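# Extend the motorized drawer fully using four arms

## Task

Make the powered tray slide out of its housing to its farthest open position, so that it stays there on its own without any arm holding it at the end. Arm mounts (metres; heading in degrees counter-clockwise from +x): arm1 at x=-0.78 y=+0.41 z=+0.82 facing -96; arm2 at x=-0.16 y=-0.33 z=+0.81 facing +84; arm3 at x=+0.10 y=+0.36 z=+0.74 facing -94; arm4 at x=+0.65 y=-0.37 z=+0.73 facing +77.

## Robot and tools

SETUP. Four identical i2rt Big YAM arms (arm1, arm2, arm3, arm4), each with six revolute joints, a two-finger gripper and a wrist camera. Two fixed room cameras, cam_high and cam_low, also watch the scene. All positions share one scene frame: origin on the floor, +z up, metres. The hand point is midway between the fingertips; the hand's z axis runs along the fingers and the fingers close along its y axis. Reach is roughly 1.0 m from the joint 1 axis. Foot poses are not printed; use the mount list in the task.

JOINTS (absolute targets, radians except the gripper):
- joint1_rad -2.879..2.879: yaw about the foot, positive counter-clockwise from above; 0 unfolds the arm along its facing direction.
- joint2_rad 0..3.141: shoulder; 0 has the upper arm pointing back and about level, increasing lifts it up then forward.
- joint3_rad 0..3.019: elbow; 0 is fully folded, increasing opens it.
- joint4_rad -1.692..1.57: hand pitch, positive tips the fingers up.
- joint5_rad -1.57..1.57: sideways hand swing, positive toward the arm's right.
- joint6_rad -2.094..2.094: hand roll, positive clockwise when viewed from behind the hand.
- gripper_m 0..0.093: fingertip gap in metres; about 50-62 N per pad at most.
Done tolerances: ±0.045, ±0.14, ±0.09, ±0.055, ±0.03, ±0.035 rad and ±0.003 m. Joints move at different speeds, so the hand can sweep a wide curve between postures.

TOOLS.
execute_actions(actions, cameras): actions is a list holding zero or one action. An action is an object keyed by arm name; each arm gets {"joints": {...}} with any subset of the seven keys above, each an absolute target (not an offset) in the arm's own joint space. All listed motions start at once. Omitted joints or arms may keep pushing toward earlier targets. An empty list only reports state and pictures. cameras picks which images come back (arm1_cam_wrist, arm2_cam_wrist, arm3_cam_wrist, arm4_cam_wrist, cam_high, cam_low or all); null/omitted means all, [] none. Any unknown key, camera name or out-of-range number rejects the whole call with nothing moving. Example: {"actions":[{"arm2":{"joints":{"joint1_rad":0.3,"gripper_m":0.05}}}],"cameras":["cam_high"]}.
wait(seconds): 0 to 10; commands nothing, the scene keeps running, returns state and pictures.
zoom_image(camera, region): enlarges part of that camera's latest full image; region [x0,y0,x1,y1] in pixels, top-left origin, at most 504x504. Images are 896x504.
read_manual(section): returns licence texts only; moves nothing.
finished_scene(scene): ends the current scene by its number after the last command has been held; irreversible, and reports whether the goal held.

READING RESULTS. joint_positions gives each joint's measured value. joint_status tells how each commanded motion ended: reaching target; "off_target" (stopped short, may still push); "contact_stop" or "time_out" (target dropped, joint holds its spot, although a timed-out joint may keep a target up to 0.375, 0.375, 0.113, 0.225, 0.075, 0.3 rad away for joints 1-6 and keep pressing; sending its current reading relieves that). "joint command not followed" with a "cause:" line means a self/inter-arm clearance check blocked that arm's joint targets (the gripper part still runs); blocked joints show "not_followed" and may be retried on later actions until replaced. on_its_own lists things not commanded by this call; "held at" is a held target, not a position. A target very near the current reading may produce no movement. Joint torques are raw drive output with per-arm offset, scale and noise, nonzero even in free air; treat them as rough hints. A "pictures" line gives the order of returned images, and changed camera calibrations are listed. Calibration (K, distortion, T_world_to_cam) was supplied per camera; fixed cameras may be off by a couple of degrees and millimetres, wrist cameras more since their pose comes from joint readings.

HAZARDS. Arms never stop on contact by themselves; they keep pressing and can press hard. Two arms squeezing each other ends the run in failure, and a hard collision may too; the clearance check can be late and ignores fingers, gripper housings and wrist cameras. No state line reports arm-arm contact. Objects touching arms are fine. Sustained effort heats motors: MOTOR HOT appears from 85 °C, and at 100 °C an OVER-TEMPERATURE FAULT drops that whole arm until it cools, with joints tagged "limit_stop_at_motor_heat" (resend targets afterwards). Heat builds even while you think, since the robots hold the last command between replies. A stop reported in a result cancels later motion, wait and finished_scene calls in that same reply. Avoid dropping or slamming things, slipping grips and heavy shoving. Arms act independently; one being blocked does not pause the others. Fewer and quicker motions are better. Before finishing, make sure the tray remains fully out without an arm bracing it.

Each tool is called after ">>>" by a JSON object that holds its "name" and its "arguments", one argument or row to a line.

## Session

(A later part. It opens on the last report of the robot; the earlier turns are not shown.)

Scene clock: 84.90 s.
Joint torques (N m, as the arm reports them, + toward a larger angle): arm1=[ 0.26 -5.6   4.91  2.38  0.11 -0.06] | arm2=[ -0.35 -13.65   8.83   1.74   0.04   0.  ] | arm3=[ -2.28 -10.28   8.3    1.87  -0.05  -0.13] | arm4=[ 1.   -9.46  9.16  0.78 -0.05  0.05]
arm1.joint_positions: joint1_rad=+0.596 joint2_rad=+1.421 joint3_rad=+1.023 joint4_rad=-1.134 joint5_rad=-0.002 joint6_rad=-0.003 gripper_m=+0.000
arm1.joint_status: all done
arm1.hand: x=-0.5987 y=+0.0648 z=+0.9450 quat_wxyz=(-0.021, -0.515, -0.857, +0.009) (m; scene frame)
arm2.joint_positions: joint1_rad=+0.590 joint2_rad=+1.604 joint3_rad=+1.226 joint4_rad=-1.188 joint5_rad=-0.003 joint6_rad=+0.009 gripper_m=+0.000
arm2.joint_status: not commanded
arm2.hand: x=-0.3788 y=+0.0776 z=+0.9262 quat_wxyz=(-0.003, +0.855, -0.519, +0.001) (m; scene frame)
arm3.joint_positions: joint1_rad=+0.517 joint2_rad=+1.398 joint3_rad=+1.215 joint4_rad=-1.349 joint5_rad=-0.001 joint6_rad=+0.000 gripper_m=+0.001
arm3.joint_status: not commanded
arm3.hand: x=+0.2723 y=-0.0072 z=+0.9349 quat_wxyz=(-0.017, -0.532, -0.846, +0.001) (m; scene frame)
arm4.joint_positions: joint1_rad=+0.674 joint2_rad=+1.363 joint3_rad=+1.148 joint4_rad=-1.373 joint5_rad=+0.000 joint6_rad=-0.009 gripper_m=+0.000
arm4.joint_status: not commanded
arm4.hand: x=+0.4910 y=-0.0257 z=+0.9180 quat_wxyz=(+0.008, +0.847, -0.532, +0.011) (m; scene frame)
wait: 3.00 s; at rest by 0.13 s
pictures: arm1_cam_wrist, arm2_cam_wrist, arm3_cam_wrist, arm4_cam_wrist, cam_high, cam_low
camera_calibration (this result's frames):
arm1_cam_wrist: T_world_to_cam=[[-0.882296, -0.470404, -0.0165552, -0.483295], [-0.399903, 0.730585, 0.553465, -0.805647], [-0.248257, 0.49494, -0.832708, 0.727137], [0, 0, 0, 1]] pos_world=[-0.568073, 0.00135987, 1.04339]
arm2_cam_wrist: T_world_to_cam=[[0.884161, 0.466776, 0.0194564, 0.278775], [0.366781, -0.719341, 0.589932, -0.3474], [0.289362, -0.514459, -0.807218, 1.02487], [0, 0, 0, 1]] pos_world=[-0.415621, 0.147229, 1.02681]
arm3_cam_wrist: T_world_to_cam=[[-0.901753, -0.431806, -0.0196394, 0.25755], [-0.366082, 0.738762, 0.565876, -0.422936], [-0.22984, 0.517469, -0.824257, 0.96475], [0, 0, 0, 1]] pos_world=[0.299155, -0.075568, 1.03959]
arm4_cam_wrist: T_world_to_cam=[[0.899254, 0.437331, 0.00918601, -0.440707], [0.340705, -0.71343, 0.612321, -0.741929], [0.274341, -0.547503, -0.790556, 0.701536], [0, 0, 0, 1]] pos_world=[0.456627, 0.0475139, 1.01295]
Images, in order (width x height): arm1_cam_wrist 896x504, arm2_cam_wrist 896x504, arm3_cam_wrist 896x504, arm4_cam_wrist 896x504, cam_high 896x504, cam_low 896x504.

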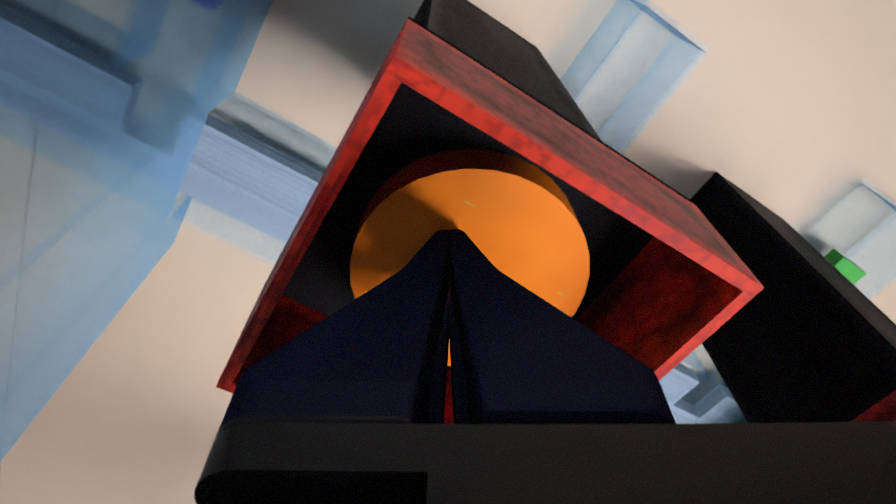

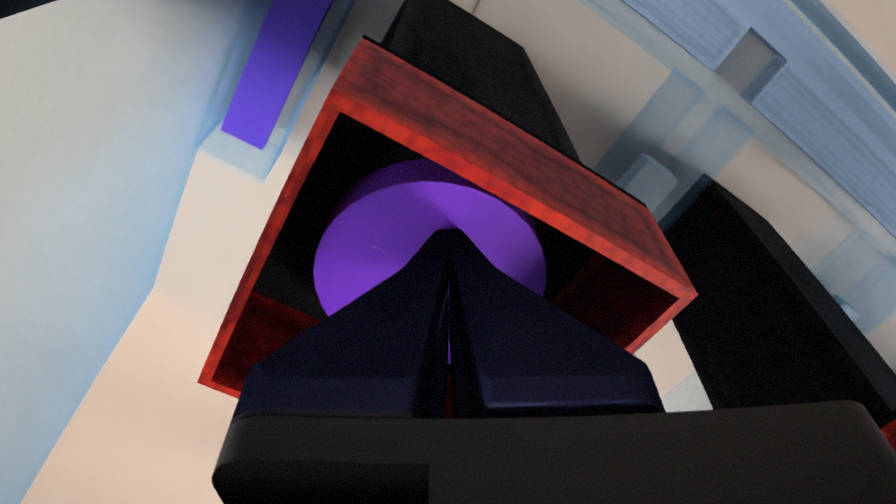

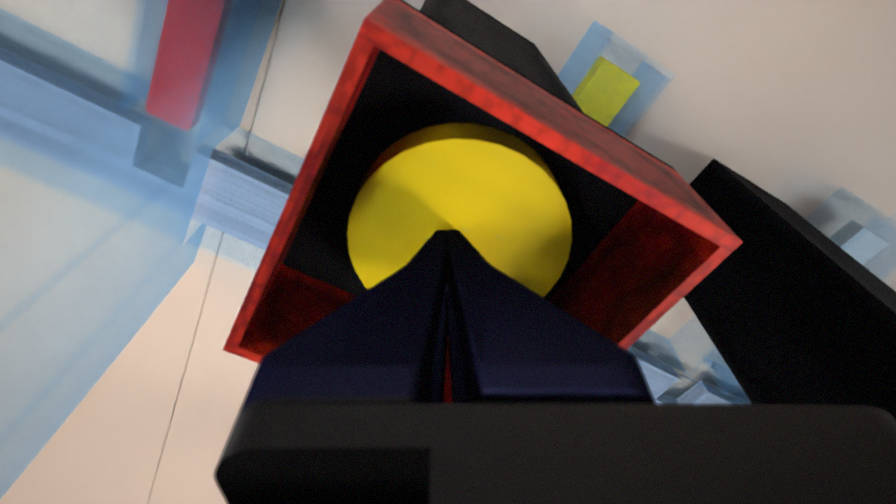

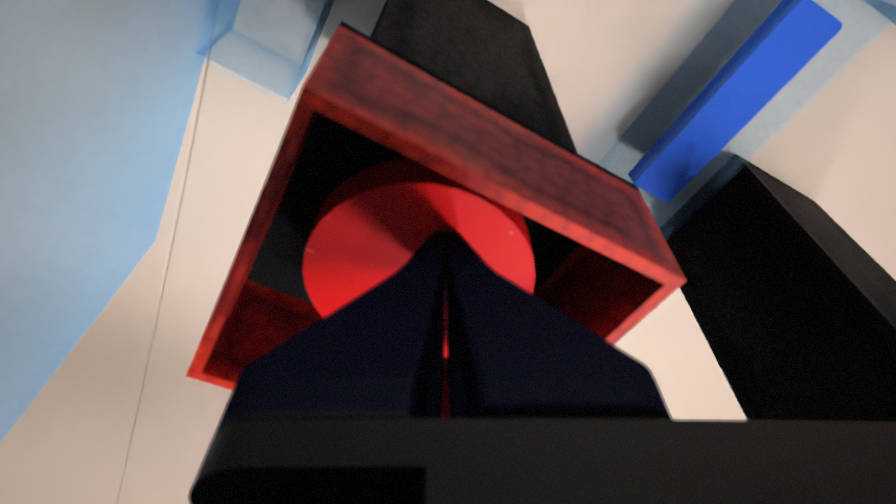

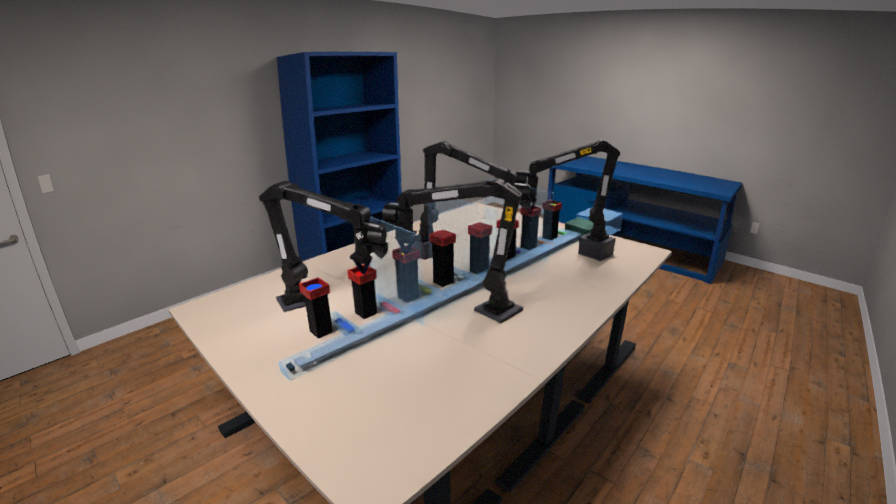

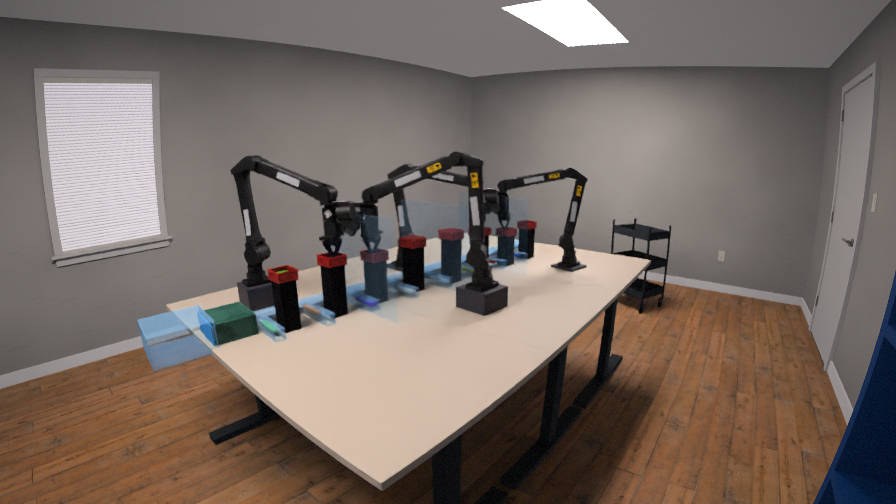

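>>> {"name": "wait", "arguments": {
  "seconds": 3
}}

Scene clock: 88.00 s.
Joint torques (N m, as the arm reports them, + toward a larger angle): arm1=[ 0.3  -5.39  4.95  2.43  0.12 -0.06] | arm2=[ -0.43 -13.72   8.9    1.75   0.03   0.03] | arm3=[ -2.33 -10.14   8.29   1.87  -0.05  -0.12] | arm4=[ 1.03 -9.48  9.15  0.78 -0.05  0.05]
arm1.joint_positions: joint1_rad=+0.596 joint2_rad=+1.421 joint3_rad=+1.023 joint4_rad=-1.134 joint5_rad=-0.002 joint6_rad=-0.003 gripper_m=+0.000
arm1.joint_status: all done
arm1.hand: x=-0.5987 y=+0.0648 z=+0.9450 quat_wxyz=(-0.021, -0.515, -0.857, +0.009) (m; scene frame)
arm2.joint_positions: joint1_rad=+0.590 joint2_rad=+1.604 joint3_rad=+1.226 joint4_rad=-1.188 joint5_rad=-0.003 joint6_rad=+0.009 gripper_m=+0.000
arm2.joint_status: not commanded
arm2.hand: x=-0.3788 y=+0.0776 z=+0.9262 quat_wxyz=(-0.003, +0.855, -0.519, +0.001) (m; scene frame)
arm3.joint_positions: joint1_rad=+0.517 joint2_rad=+1.398 joint3_rad=+1.215 joint4_rad=-1.349 joint5_rad=-0.001 joint6_rad=+0.000 gripper_m=+0.001
arm3.joint_status: not commanded
arm3.hand: x=+0.2723 y=-0.0072 z=+0.9349 quat_wxyz=(-0.017, -0.532, -0.846, +0.001) (m; scene frame)
arm4.joint_positions: joint1_rad=+0.674 joint2_rad=+1.363 joint3_rad=+1.148 joint4_rad=-1.373 joint5_rad=+0.000 joint6_rad=-0.009 gripper_m=+0.000
arm4.joint_status: not commanded
arm4.hand: x=+0.4910 y=-0.0257 z=+0.9180 quat_wxyz=(+0.008, +0.847, -0.532, +0.011) (m; scene frame)
wait: 3.00 s; at rest by 0.17 s
pictures: arm1_cam_wrist, arm2_cam_wrist, arm3_cam_wrist, arm4_cam_wrist, cam_high, cam_low
camera_calibration (this result's frames):
arm1_cam_wrist: T_world_to_cam=[[-0.882296, -0.470404, -0.0165552, -0.483295], [-0.399903, 0.730585, 0.553465, -0.805647], [-0.248257, 0.49494, -0.832708, 0.727137], [0, 0, 0, 1]] pos_world=[-0.568073, 0.00135987, 1.04339]
arm2_cam_wrist: T_world_to_cam=[[0.884161, 0.466776, 0.0194564, 0.278775], [0.366781, -0.719341, 0.589932, -0.3474], [0.289362, -0.514459, -0.807218, 1.02487], [0, 0, 0, 1]] pos_world=[-0.415621, 0.147229, 1.02681]
arm3_cam_wrist: T_world_to_cam=[[-0.901753, -0.431806, -0.0196394, 0.25755], [-0.366082, 0.738762, 0.565876, -0.422936], [-0.22984, 0.517469, -0.824257, 0.96475], [0, 0, 0, 1]] pos_world=[0.299155, -0.075568, 1.03959]
arm4_cam_wrist: T_world_to_cam=[[0.899254, 0.437331, 0.00918601, -0.440707], [0.340705, -0.71343, 0.612321, -0.741929], [0.274341, -0.547503, -0.790556, 0.701536], [0, 0, 0, 1]] pos_world=[0.456627, 0.0475139, 1.01295]
Images, in order (width x height): arm1_cam_wrist 896x504, arm2_cam_wrist 896x504, arm3_cam_wrist 896x504, arm4_cam_wrist 896x504, cam_high 896x504, cam_low 896x504.

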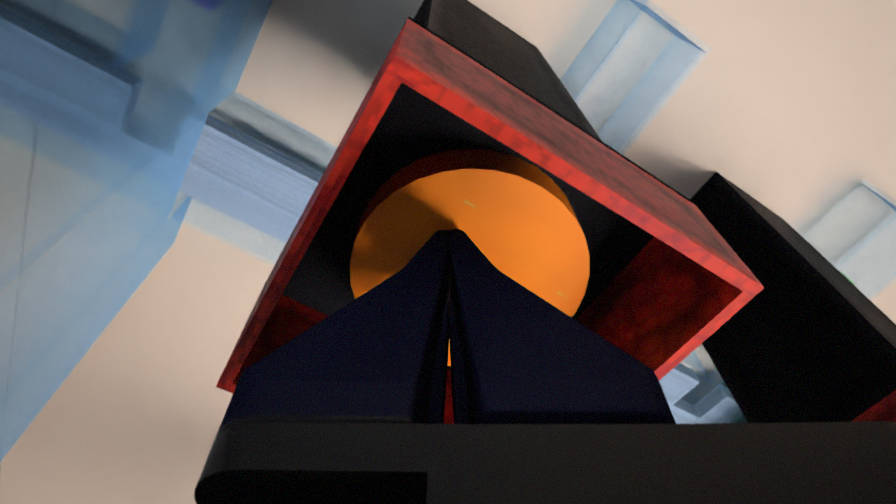

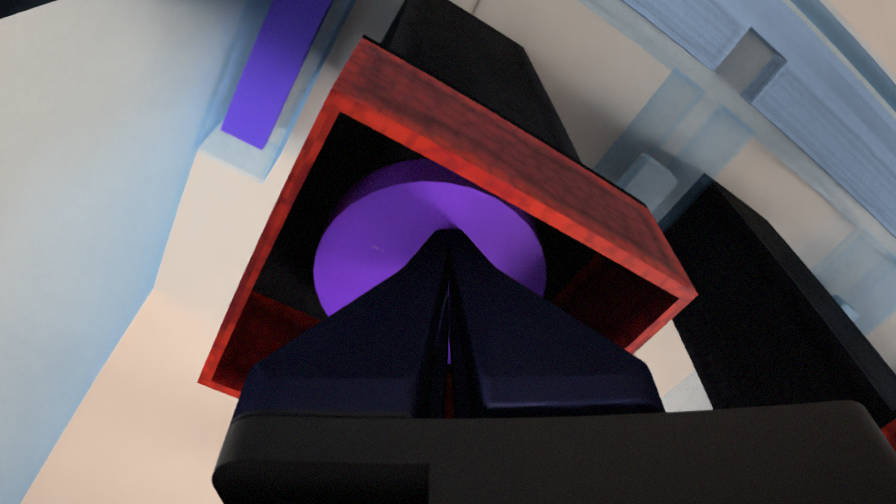

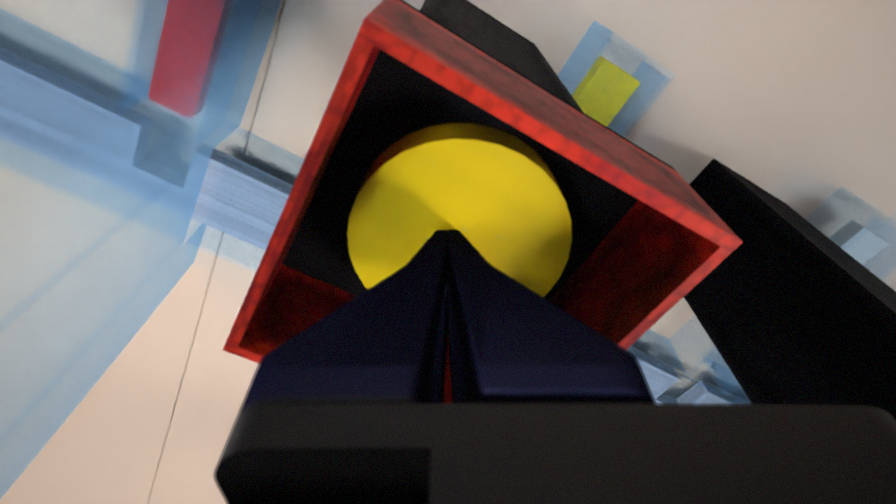

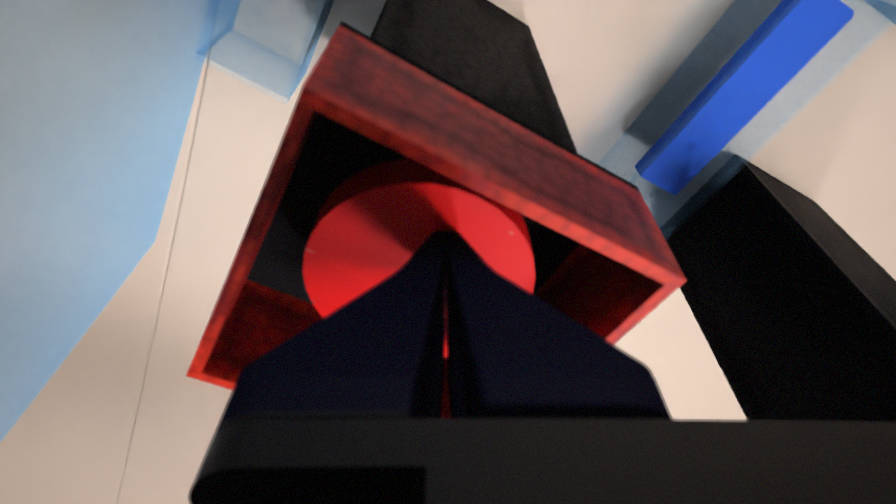

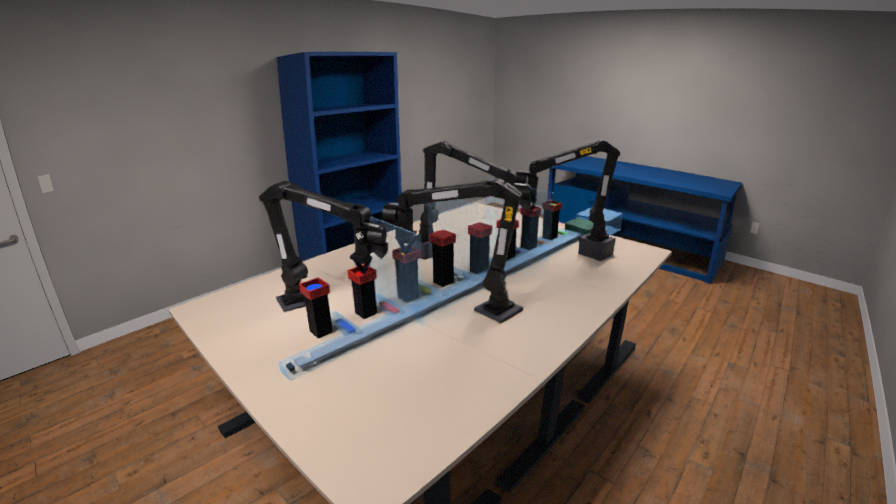

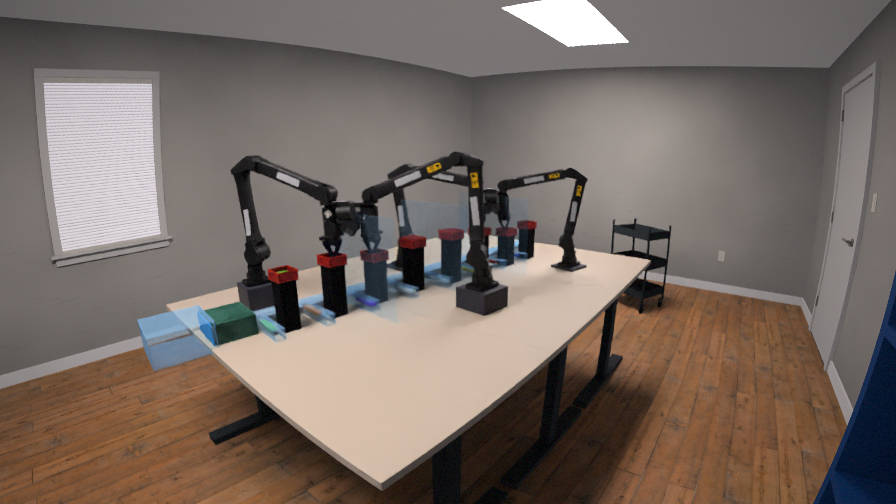

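>>> {"name": "wait", "arguments": {
  "seconds": 2
}}

Scene clock: 90.07 s.
Joint torques (N m, as the arm reports them, + toward a larger angle): arm1=[ 0.13 -5.57  4.93  2.41  0.11 -0.05] | arm2=[ -0.54 -13.21   9.     1.78   0.06  -0.01] | arm3=[ -2.26 -10.14   8.25   1.84  -0.05  -0.13] | arm4=[ 0.95 -9.47  9.13  0.79 -0.04  0.05]
arm1.joint_positions: joint1_rad=+0.596 joint2_rad=+1.421 joint3_rad=+1.023 joint4_rad=-1.134 joint5_rad=-0.002 joint6_rad=-0.003 gripper_m=+0.000
arm1.joint_status: all done
arm1.hand: x=-0.5987 y=+0.0648 z=+0.9450 quat_wxyz=(-0.021, -0.515, -0.857, +0.009) (m; scene frame)
arm2.joint_positions: joint1_rad=+0.590 joint2_rad=+1.604 joint3_rad=+1.226 joint4_rad=-1.188 joint5_rad=-0.003 joint6_rad=+0.009 gripper_m=+0.000
arm2.joint_status: not commanded
arm2.hand: x=-0.3788 y=+0.0776 z=+0.9262 quat_wxyz=(-0.003, +0.855, -0.519, +0.001) (m; scene frame)
arm3.joint_positions: joint1_rad=+0.517 joint2_rad=+1.398 joint3_rad=+1.215 joint4_rad=-1.349 joint5_rad=-0.001 joint6_rad=+0.000 gripper_m=+0.001
arm3.joint_status: not commanded
arm3.hand: x=+0.2723 y=-0.0072 z=+0.9349 quat_wxyz=(-0.017, -0.532, -0.846, +0.001) (m; scene frame)
arm4.joint_positions: joint1_rad=+0.674 joint2_rad=+1.363 joint3_rad=+1.148 joint4_rad=-1.373 joint5_rad=+0.000 joint6_rad=-0.009 gripper_m=+0.000
arm4.joint_status: not commanded
arm4.hand: x=+0.4910 y=-0.0257 z=+0.9180 quat_wxyz=(+0.008, +0.847, -0.532, +0.011) (m; scene frame)
wait: 2.00 s; at rest by 0.20 s
pictures: arm1_cam_wrist, arm2_cam_wrist, arm3_cam_wrist, arm4_cam_wrist, cam_high, cam_low
camera_calibration (this result's frames):
arm1_cam_wrist: T_world_to_cam=[[-0.882296, -0.470404, -0.0165552, -0.483295], [-0.399903, 0.730585, 0.553465, -0.805647], [-0.248257, 0.49494, -0.832708, 0.727137], [0, 0, 0, 1]] pos_world=[-0.568073, 0.00135987, 1.04339]
arm2_cam_wrist: T_world_to_cam=[[0.884161, 0.466776, 0.0194564, 0.278775], [0.366781, -0.719341, 0.589932, -0.3474], [0.289362, -0.514459, -0.807218, 1.02487], [0, 0, 0, 1]] pos_world=[-0.415621, 0.147229, 1.02681]
arm3_cam_wrist: T_world_to_cam=[[-0.901753, -0.431806, -0.0196394, 0.25755], [-0.366082, 0.738762, 0.565876, -0.422936], [-0.22984, 0.517469, -0.824257, 0.96475], [0, 0, 0, 1]] pos_world=[0.299155, -0.075568, 1.03959]
arm4_cam_wrist: T_world_to_cam=[[0.899254, 0.437331, 0.00918601, -0.440707], [0.340705, -0.71343, 0.612321, -0.741929], [0.274341, -0.547503, -0.790556, 0.701536], [0, 0, 0, 1]] pos_world=[0.456627, 0.0475139, 1.01295]
Images, in order (width x height): arm1_cam_wrist 896x504, arm2_cam_wrist 896x504, arm3_cam_wrist 896x504, arm4_cam_wrist 896x504, cam_high 896x504, cam_low 896x504.

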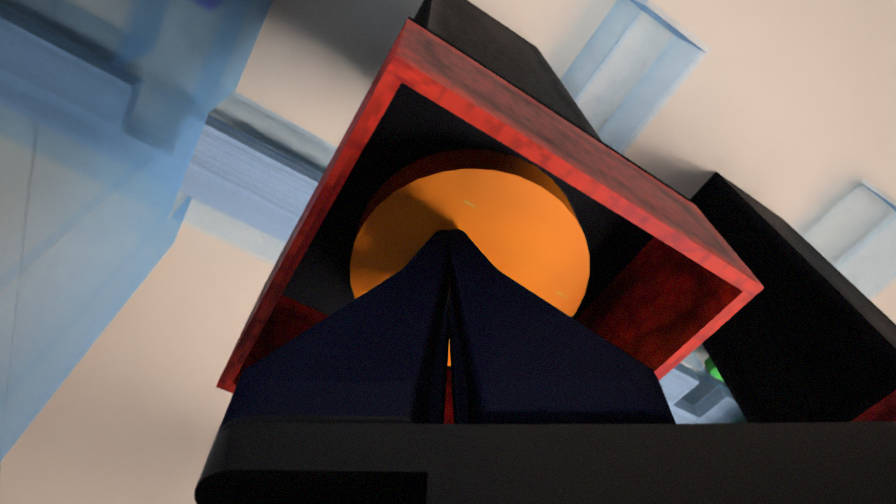

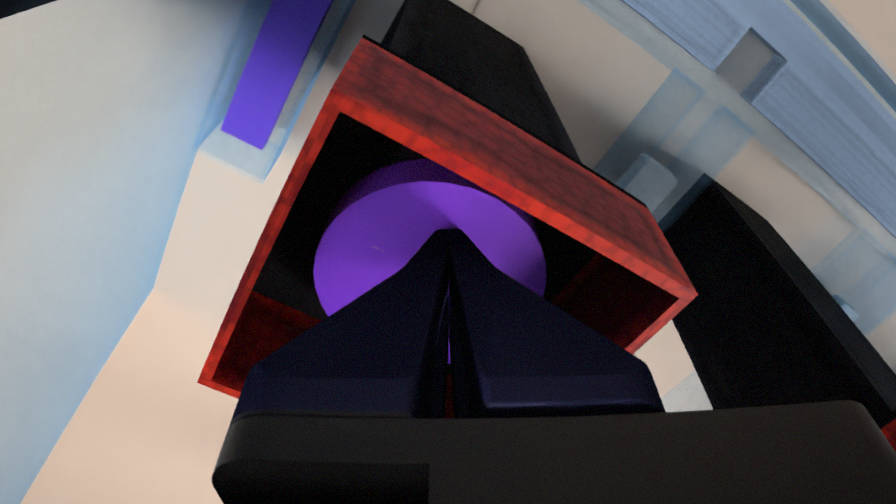

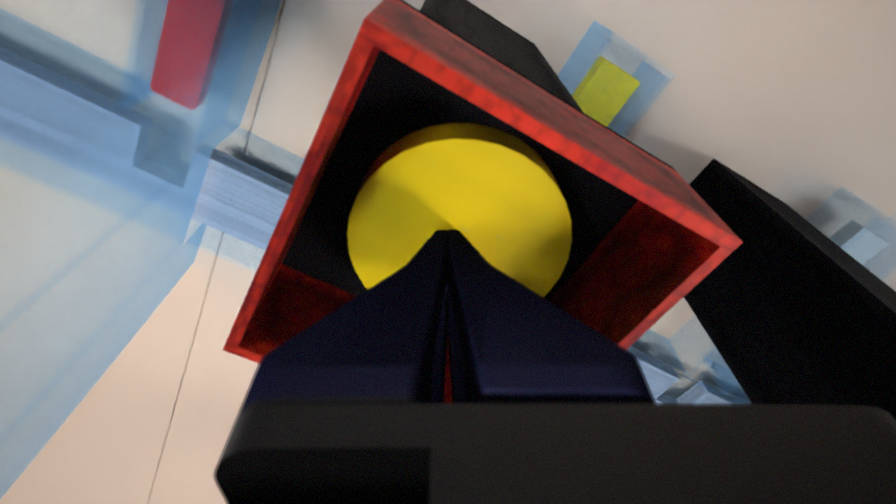

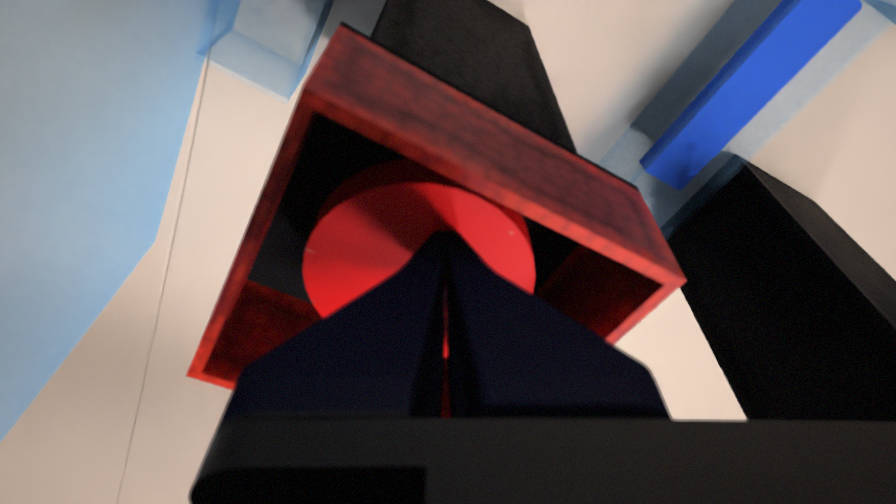

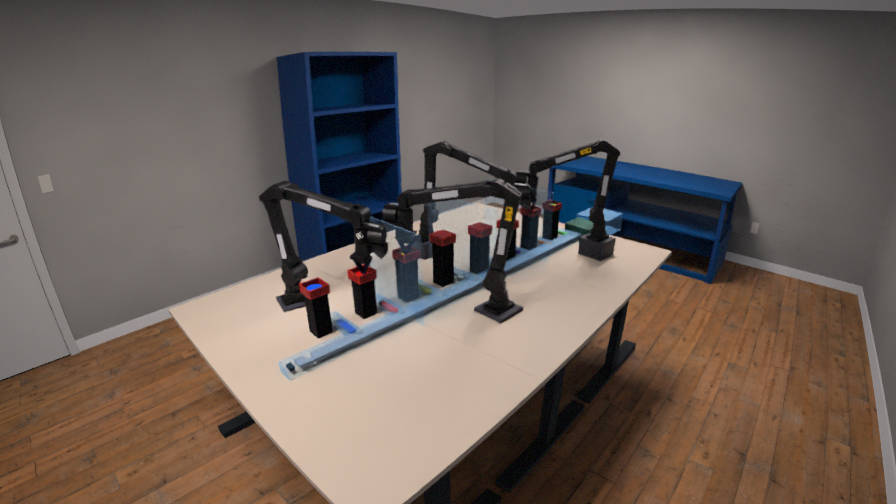

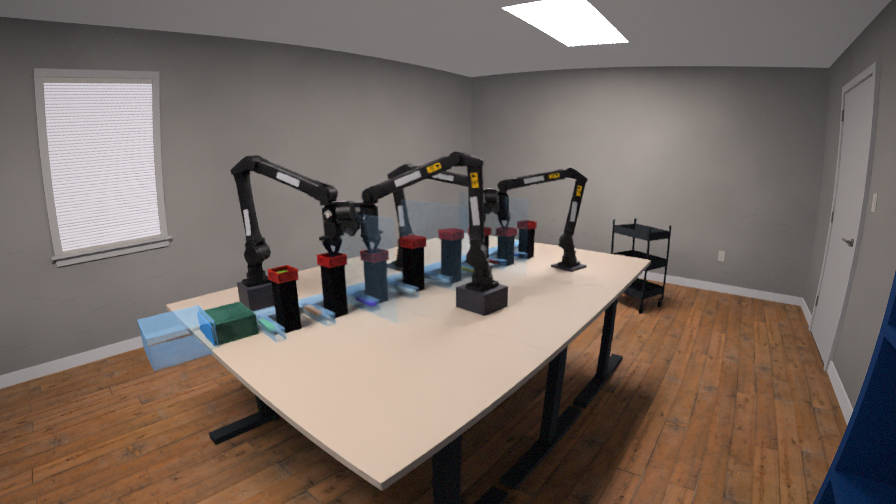

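>>> {"name": "execute_actions", "arguments": {
  "actions": [],
  "cameras": ["cam_high", "cam_low"]
}}

Scene clock: 90.80 s.
Joint torques (N m, as the arm reports them, + toward a larger angle): arm1=[ 0.32 -5.41  4.93  2.4   0.12 -0.06] | arm2=[ -0.25 -13.65   8.95   1.61   0.08   0.03] | arm3=[ -2.29 -10.18   8.25   1.82  -0.06  -0.12] | arm4=[ 1.01 -9.46  9.15  0.78 -0.05  0.05]
arm1.joint_positions: joint1_rad=+0.596 joint2_rad=+1.421 joint3_rad=+1.023 joint4_rad=-1.134 joint5_rad=-0.002 joint6_rad=-0.003 gripper_m=+0.000
arm1.joint_status: all done
arm1.hand: x=-0.5987 y=+0.0648 z=+0.9450 quat_wxyz=(-0.021, -0.515, -0.857, +0.009) (m; scene frame)
arm2.joint_positions: joint1_rad=+0.590 joint2_rad=+1.604 joint3_rad=+1.226 joint4_rad=-1.188 joint5_rad=-0.003 joint6_rad=+0.009 gripper_m=+0.000
arm2.joint_status: not commanded
arm2.hand: x=-0.3788 y=+0.0776 z=+0.9262 quat_wxyz=(-0.003, +0.855, -0.519, +0.001) (m; scene frame)
arm3.joint_positions: joint1_rad=+0.517 joint2_rad=+1.398 joint3_rad=+1.215 joint4_rad=-1.349 joint5_rad=-0.001 joint6_rad=+0.000 gripper_m=+0.001
arm3.joint_status: not commanded
arm3.hand: x=+0.2723 y=-0.0072 z=+0.9349 quat_wxyz=(-0.017, -0.532, -0.846, +0.001) (m; scene frame)
arm4.joint_positions: joint1_rad=+0.674 joint2_rad=+1.363 joint3_rad=+1.148 joint4_rad=-1.373 joint5_rad=+0.000 joint6_rad=-0.009 gripper_m=+0.000
arm4.joint_status: not commanded
arm4.hand: x=+0.4910 y=-0.0257 z=+0.9180 quat_wxyz=(+0.008, +0.847, -0.532, +0.011) (m; scene frame)
pictures: cam_high, cam_low
Images, in order (width x height): cam_high 896x504, cam_low 896x504.

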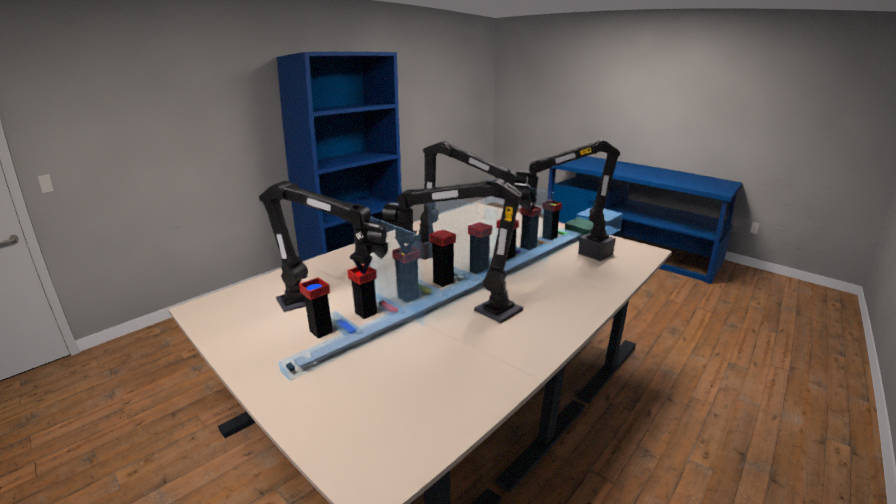

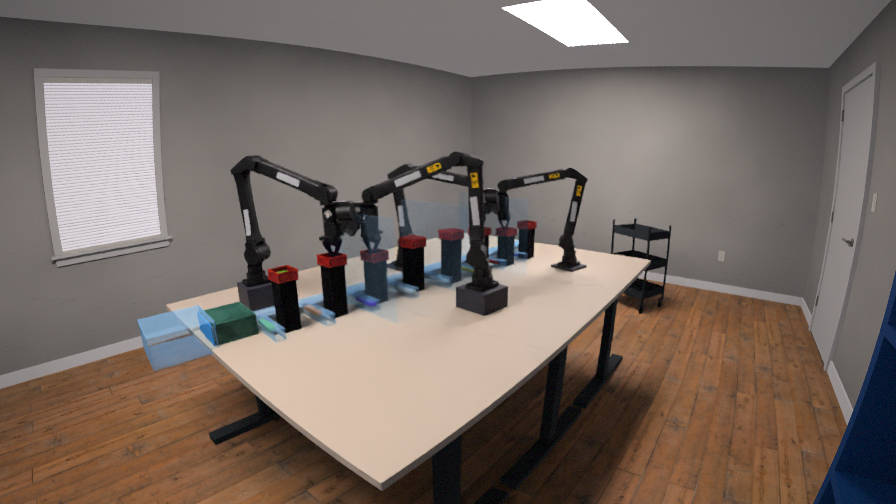

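>>> {"name": "zoom_image", "arguments": {
  "camera": "cam_low",
  "region": [120, 250, 420, 380]
}}

Region (120, 250, 420, 380) of cam_low's 896x504 image, scaled by 1.680, with more detail than that image has; it fills the top 218 rows of this view, and the rest is white.

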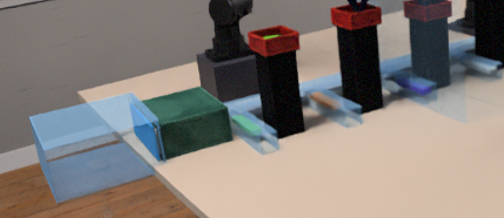

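>>> {"name": "wait", "arguments": {
  "seconds": 1
}}

Scene clock: 92.03 s.
Joint torques (N m, as the arm reports them, + toward a larger angle): arm1=[ 0.33 -5.43  4.94  2.47  0.1  -0.06] | arm2=[ -0.2  -13.84   8.93   1.72   0.06   0.01] | arm3=[ -2.19 -10.31   8.27   1.87  -0.06  -0.12] | arm4=[ 1.01 -9.51  9.15  0.78 -0.05  0.05]
arm1.joint_positions: joint1_rad=+0.596 joint2_rad=+1.421 joint3_rad=+1.023 joint4_rad=-1.134 joint5_rad=-0.002 joint6_rad=-0.003 gripper_m=+0.000
arm1.joint_status: all done
arm1.hand: x=-0.5987 y=+0.0648 z=+0.9450 quat_wxyz=(-0.021, -0.515, -0.857, +0.009) (m; scene frame)
arm2.joint_positions: joint1_rad=+0.590 joint2_rad=+1.604 joint3_rad=+1.226 joint4_rad=-1.188 joint5_rad=-0.003 joint6_rad=+0.009 gripper_m=+0.000
arm2.joint_status: not commanded
arm2.hand: x=-0.3788 y=+0.0776 z=+0.9262 quat_wxyz=(-0.003, +0.855, -0.519, +0.001) (m; scene frame)
arm3.joint_positions: joint1_rad=+0.517 joint2_rad=+1.398 joint3_rad=+1.215 joint4_rad=-1.349 joint5_rad=-0.001 joint6_rad=+0.000 gripper_m=+0.001
arm3.joint_status: not commanded
arm3.hand: x=+0.2723 y=-0.0072 z=+0.9349 quat_wxyz=(-0.017, -0.532, -0.846, +0.001) (m; scene frame)
arm4.joint_positions: joint1_rad=+0.674 joint2_rad=+1.363 joint3_rad=+1.148 joint4_rad=-1.373 joint5_rad=+0.000 joint6_rad=-0.009 gripper_m=+0.000
arm4.joint_status: not commanded
arm4.hand: x=+0.4910 y=-0.0257 z=+0.9180 quat_wxyz=(+0.008, +0.847, -0.532, +0.011) (m; scene frame)
wait: 1.00 s; at rest by 0.03 s
pictures: arm1_cam_wrist, arm2_cam_wrist, arm3_cam_wrist, arm4_cam_wrist, cam_high, cam_low
camera_calibration (this result's frames):
arm1_cam_wrist: T_world_to_cam=[[-0.882296, -0.470404, -0.0165552, -0.483295], [-0.399903, 0.730585, 0.553465, -0.805647], [-0.248257, 0.49494, -0.832708, 0.727137], [0, 0, 0, 1]] pos_world=[-0.568073, 0.00135987, 1.04339]
arm2_cam_wrist: T_world_to_cam=[[0.884161, 0.466776, 0.0194564, 0.278775], [0.366781, -0.719341, 0.589932, -0.3474], [0.289362, -0.514459, -0.807218, 1.02487], [0, 0, 0, 1]] pos_world=[-0.415621, 0.147229, 1.02681]
arm3_cam_wrist: T_world_to_cam=[[-0.901753, -0.431806, -0.0196394, 0.25755], [-0.366082, 0.738762, 0.565876, -0.422936], [-0.22984, 0.517469, -0.824257, 0.96475], [0, 0, 0, 1]] pos_world=[0.299155, -0.075568, 1.03959]
arm4_cam_wrist: T_world_to_cam=[[0.899254, 0.437331, 0.00918601, -0.440707], [0.340705, -0.71343, 0.612321, -0.741929], [0.274341, -0.547503, -0.790556, 0.701536], [0, 0, 0, 1]] pos_world=[0.456627, 0.0475139, 1.01295]
Images, in order (width x height): arm1_cam_wrist 896x504, arm2_cam_wrist 896x504, arm3_cam_wrist 896x504, arm4_cam_wrist 896x504, cam_high 896x504, cam_low 896x504.

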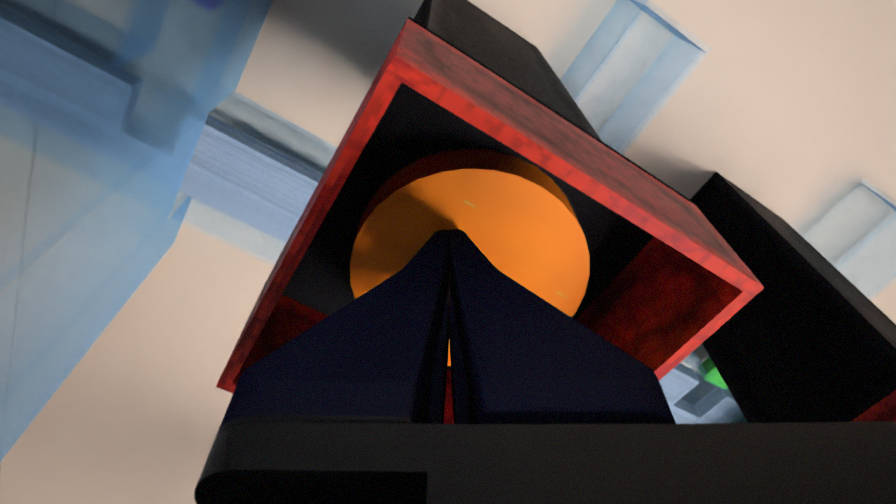

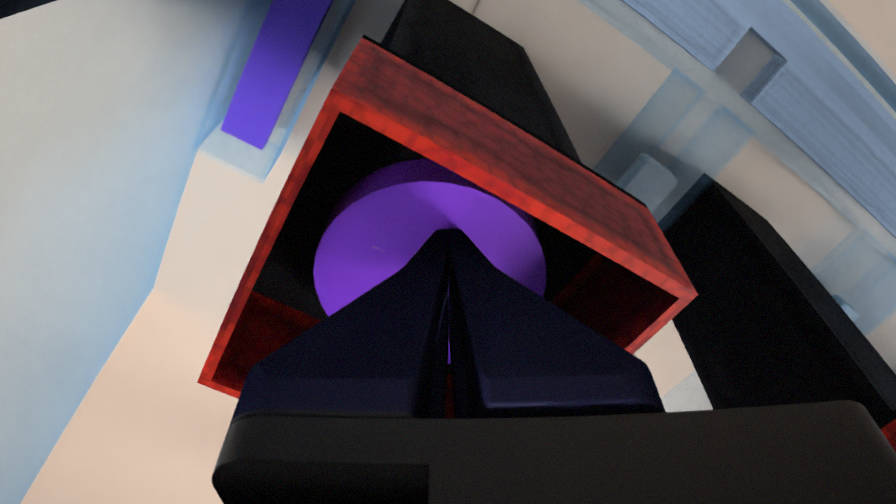

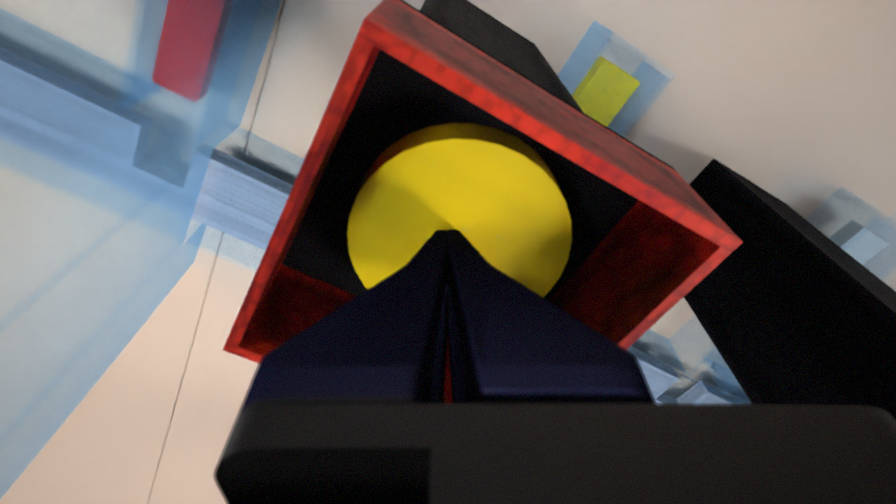

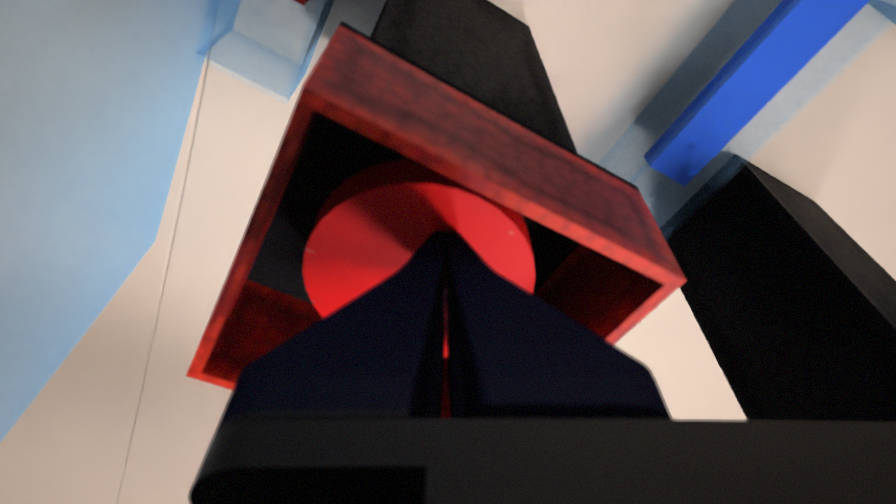

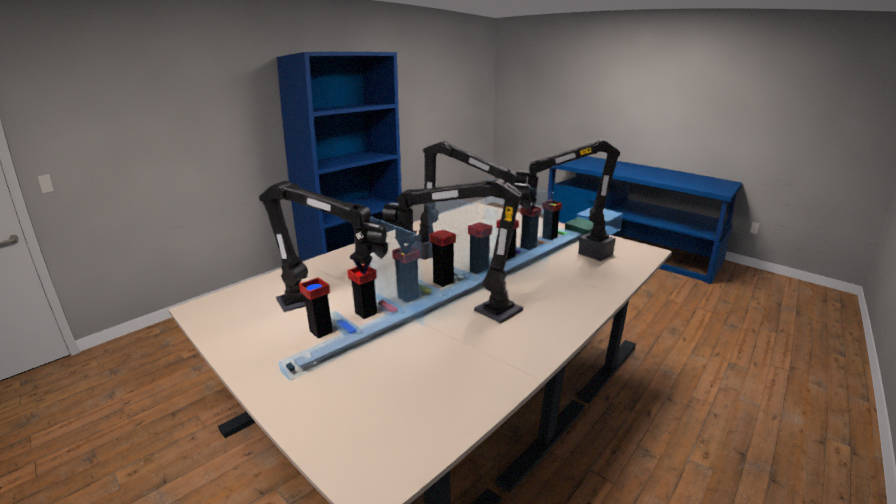

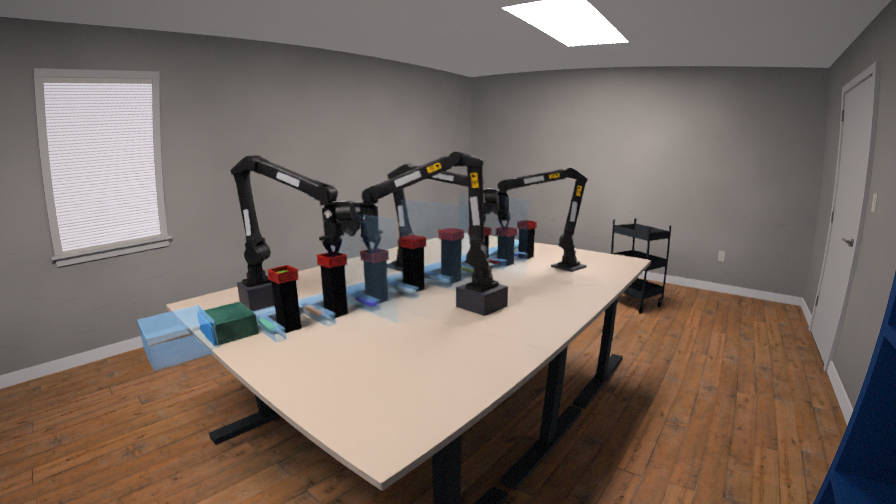

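>>> {"name": "execute_actions", "arguments": {
  "actions": [
    {"arm4": {"joints": {"joint1_rad": 0.6797, "joint2_rad": 1.345, "joint3_rad": 1.3478, "joint4_rad": -1.5735}}}
  ],
  "cameras": []
}}

>>> {"name": "execute_actions", "arguments": {
  "actions": [
    {"arm4": {"joints": {"joint1_rad": 0.044, "joint2_rad": 1.2255, "joint3_rad": 1.2412, "joint4_rad": -1.5865}}}
  ],
  "cameras": []
}}

>>> {"name": "execute_actions", "arguments": {
  "actions": [
    {"arm4": {"joints": {"joint1_rad": 0.0375, "joint2_rad": 1.2491, "joint3_rad": 1.0369, "joint4_rad": -1.3586}}}
  ],
  "cameras": ["arm4_cam_wrist", "cam_low"]
}}

Scene clock: 93.87 s.
Joint torques (N m, as the arm reports them, + toward a larger angle): arm1=[ 0.23 -5.6   4.96  2.39  0.12 -0.05] | arm2=[ -0.44 -13.59   8.87   1.68   0.03   0.  ] | arm3=[ -2.4  -10.18   8.29   1.85  -0.05  -0.13] | arm4=[  1.04 -11.54  13.84  -0.6   -0.05   0.05]
arm1.joint_positions: joint1_rad=+0.596 joint2_rad=+1.421 joint3_rad=+1.023 joint4_rad=-1.134 joint5_rad=-0.002 joint6_rad=-0.003 gripper_m=+0.000
arm1.joint_status: not commanded
arm1.hand: x=-0.5987 y=+0.0648 z=+0.9450 quat_wxyz=(-0.021, -0.515, -0.857, +0.009) (m; scene frame)
arm2.joint_positions: joint1_rad=+0.590 joint2_rad=+1.604 joint3_rad=+1.226 joint4_rad=-1.188 joint5_rad=-0.003 joint6_rad=+0.009 gripper_m=+0.000
arm2.joint_status: not commanded
arm2.hand: x=-0.3788 y=+0.0776 z=+0.9262 quat_wxyz=(-0.003, +0.855, -0.519, +0.001) (m; scene frame)
arm3.joint_positions: joint1_rad=+0.517 joint2_rad=+1.398 joint3_rad=+1.215 joint4_rad=-1.349 joint5_rad=-0.001 joint6_rad=+0.000 gripper_m=+0.001
arm3.joint_status: not commanded
arm3.hand: x=+0.2723 y=-0.0072 z=+0.9349 quat_wxyz=(-0.017, -0.532, -0.846, +0.001) (m; scene frame)
arm4.joint_positions: joint1_rad=+0.674 joint2_rad=+1.358 joint3_rad=+1.295 joint4_rad=-1.561 joint5_rad=+0.000 joint6_rad=-0.009 gripper_m=+0.000
arm4.joint_status: all done
arm4.hand: x=+0.4920 y=-0.0277 z=+0.9758 quat_wxyz=(+0.017, +0.847, -0.531, +0.026) (m; scene frame)
pictures: none
No camera images: the call's "cameras" was empty. Leave "cameras" out to get every camera's image.

Scene clock: 95.10 s.
Joint torques (N m, as the arm reports them, + toward a larger angle): arm1=[ 0.25 -5.35  4.91  2.42  0.12 -0.06] | arm2=[ -0.36 -13.97   8.88   1.77   0.05   0.  ] | arm3=[ -2.36 -10.25   8.3    1.89  -0.05  -0.13] | arm4=[ 0.6  -8.51  9.12 -0.42 -0.05  0.05]
arm1.joint_positions: joint1_rad=+0.596 joint2_rad=+1.421 joint3_rad=+1.023 joint4_rad=-1.134 joint5_rad=-0.002 joint6_rad=-0.003 gripper_m=+0.000
arm1.joint_status: not commanded
arm1.hand: x=-0.5987 y=+0.0648 z=+0.9450 quat_wxyz=(-0.021, -0.515, -0.857, +0.009) (m; scene frame)
arm2.joint_positions: joint1_rad=+0.590 joint2_rad=+1.604 joint3_rad=+1.226 joint4_rad=-1.188 joint5_rad=-0.003 joint6_rad=+0.009 gripper_m=+0.000
arm2.joint_status: not commanded
arm2.hand: x=-0.3788 y=+0.0776 z=+0.9262 quat_wxyz=(-0.003, +0.855, -0.519, +0.001) (m; scene frame)
arm3.joint_positions: joint1_rad=+0.517 joint2_rad=+1.398 joint3_rad=+1.215 joint4_rad=-1.349 joint5_rad=-0.001 joint6_rad=+0.000 gripper_m=+0.001
arm3.joint_status: not commanded
arm3.hand: x=+0.2723 y=-0.0072 z=+0.9349 quat_wxyz=(-0.017, -0.532, -0.846, +0.001) (m; scene frame)
arm4.joint_positions: joint1_rad=+0.043 joint2_rad=+1.229 joint3_rad=+1.246 joint4_rad=-1.576 joint5_rad=+0.000 joint6_rad=-0.009 gripper_m=+0.000
arm4.joint_status: all done
arm4.hand: x=+0.7176 y=-0.0307 z=+1.0018 quat_wxyz=(-0.003, +0.640, -0.768, +0.000) (m; scene frame)
pictures: none
No camera images: the call's "cameras" was empty. Leave "cameras" out to get every camera's image.

Scene clock: 96.07 s.
Joint torques (N m, as the arm reports them, + toward a larger angle): arm1=[ 0.18 -5.49  4.92  2.41  0.11 -0.06] | arm2=[ -0.18 -13.87   8.9    1.7    0.05  -0.01] | arm3=[ -2.24 -10.2    8.27   1.85  -0.05  -0.12] | arm4=[ 0.12 -6.93  8.07  0.99 -0.05  0.05]
arm1.joint_positions: joint1_rad=+0.596 joint2_rad=+1.421 joint3_rad=+1.023 joint4_rad=-1.134 joint5_rad=-0.002 joint6_rad=-0.003 gripper_m=+0.000
arm1.joint_status: not commanded
arm1.hand: x=-0.5987 y=+0.0648 z=+0.9450 quat_wxyz=(-0.021, -0.515, -0.857, +0.009) (m; scene frame)
arm2.joint_positions: joint1_rad=+0.590 joint2_rad=+1.604 joint3_rad=+1.226 joint4_rad=-1.188 joint5_rad=-0.003 joint6_rad=+0.009 gripper_m=+0.000
arm2.joint_status: not commanded
arm2.hand: x=-0.3788 y=+0.0776 z=+0.9262 quat_wxyz=(-0.003, +0.855, -0.519, +0.001) (m; scene frame)
arm3.joint_positions: joint1_rad=+0.517 joint2_rad=+1.398 joint3_rad=+1.215 joint4_rad=-1.349 joint5_rad=-0.001 joint6_rad=+0.000 gripper_m=+0.001
arm3.joint_status: not commanded
arm3.hand: x=+0.2723 y=-0.0072 z=+0.9349 quat_wxyz=(-0.017, -0.532, -0.846, +0.001) (m; scene frame)
arm4.joint_positions: joint1_rad=+0.043 joint2_rad=+1.237 joint3_rad=+1.052 joint4_rad=-1.388 joint5_rad=+0.000 joint6_rad=-0.009 gripper_m=+0.000
arm4.joint_status: all done
arm4.hand: x=+0.7165 y=-0.0383 z=+0.9253 quat_wxyz=(+0.003, +0.640, -0.768, +0.005) (m; scene frame)
pictures: arm4_cam_wrist, cam_low
camera_calibration (this result's frames):
arm4_cam_wrist: T_world_to_cam=[[0.984012, -0.177478, 0.014872, -0.727527], [-0.150766, -0.785628, 0.600048, -0.471495], [-0.0948114, -0.592697, -0.799826, 0.909903], [0, 0, 0, 1]] pos_world=[0.73108, 0.0397568, 1.0215]
Images, in order (width x height): arm4_cam_wrist 896x504, cam_low 896x504.

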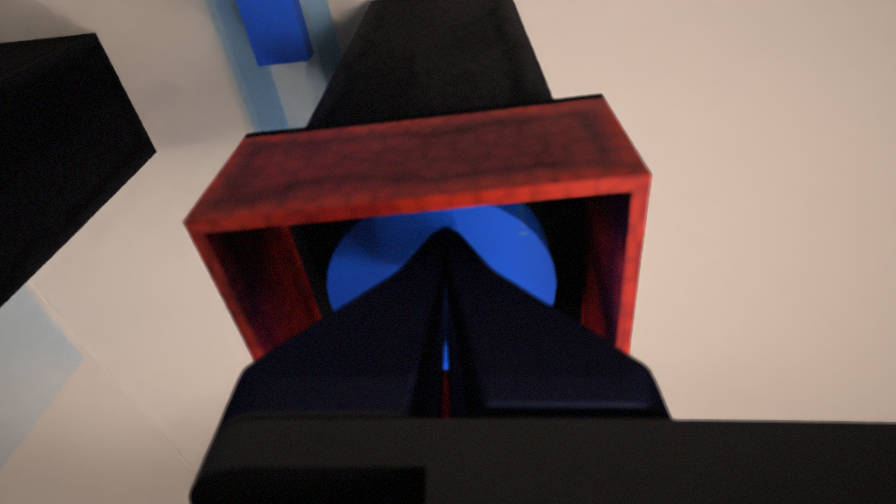

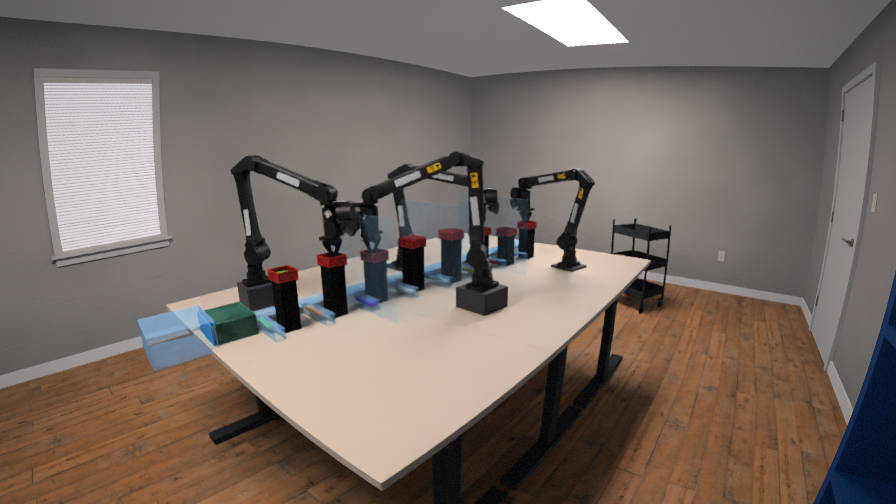

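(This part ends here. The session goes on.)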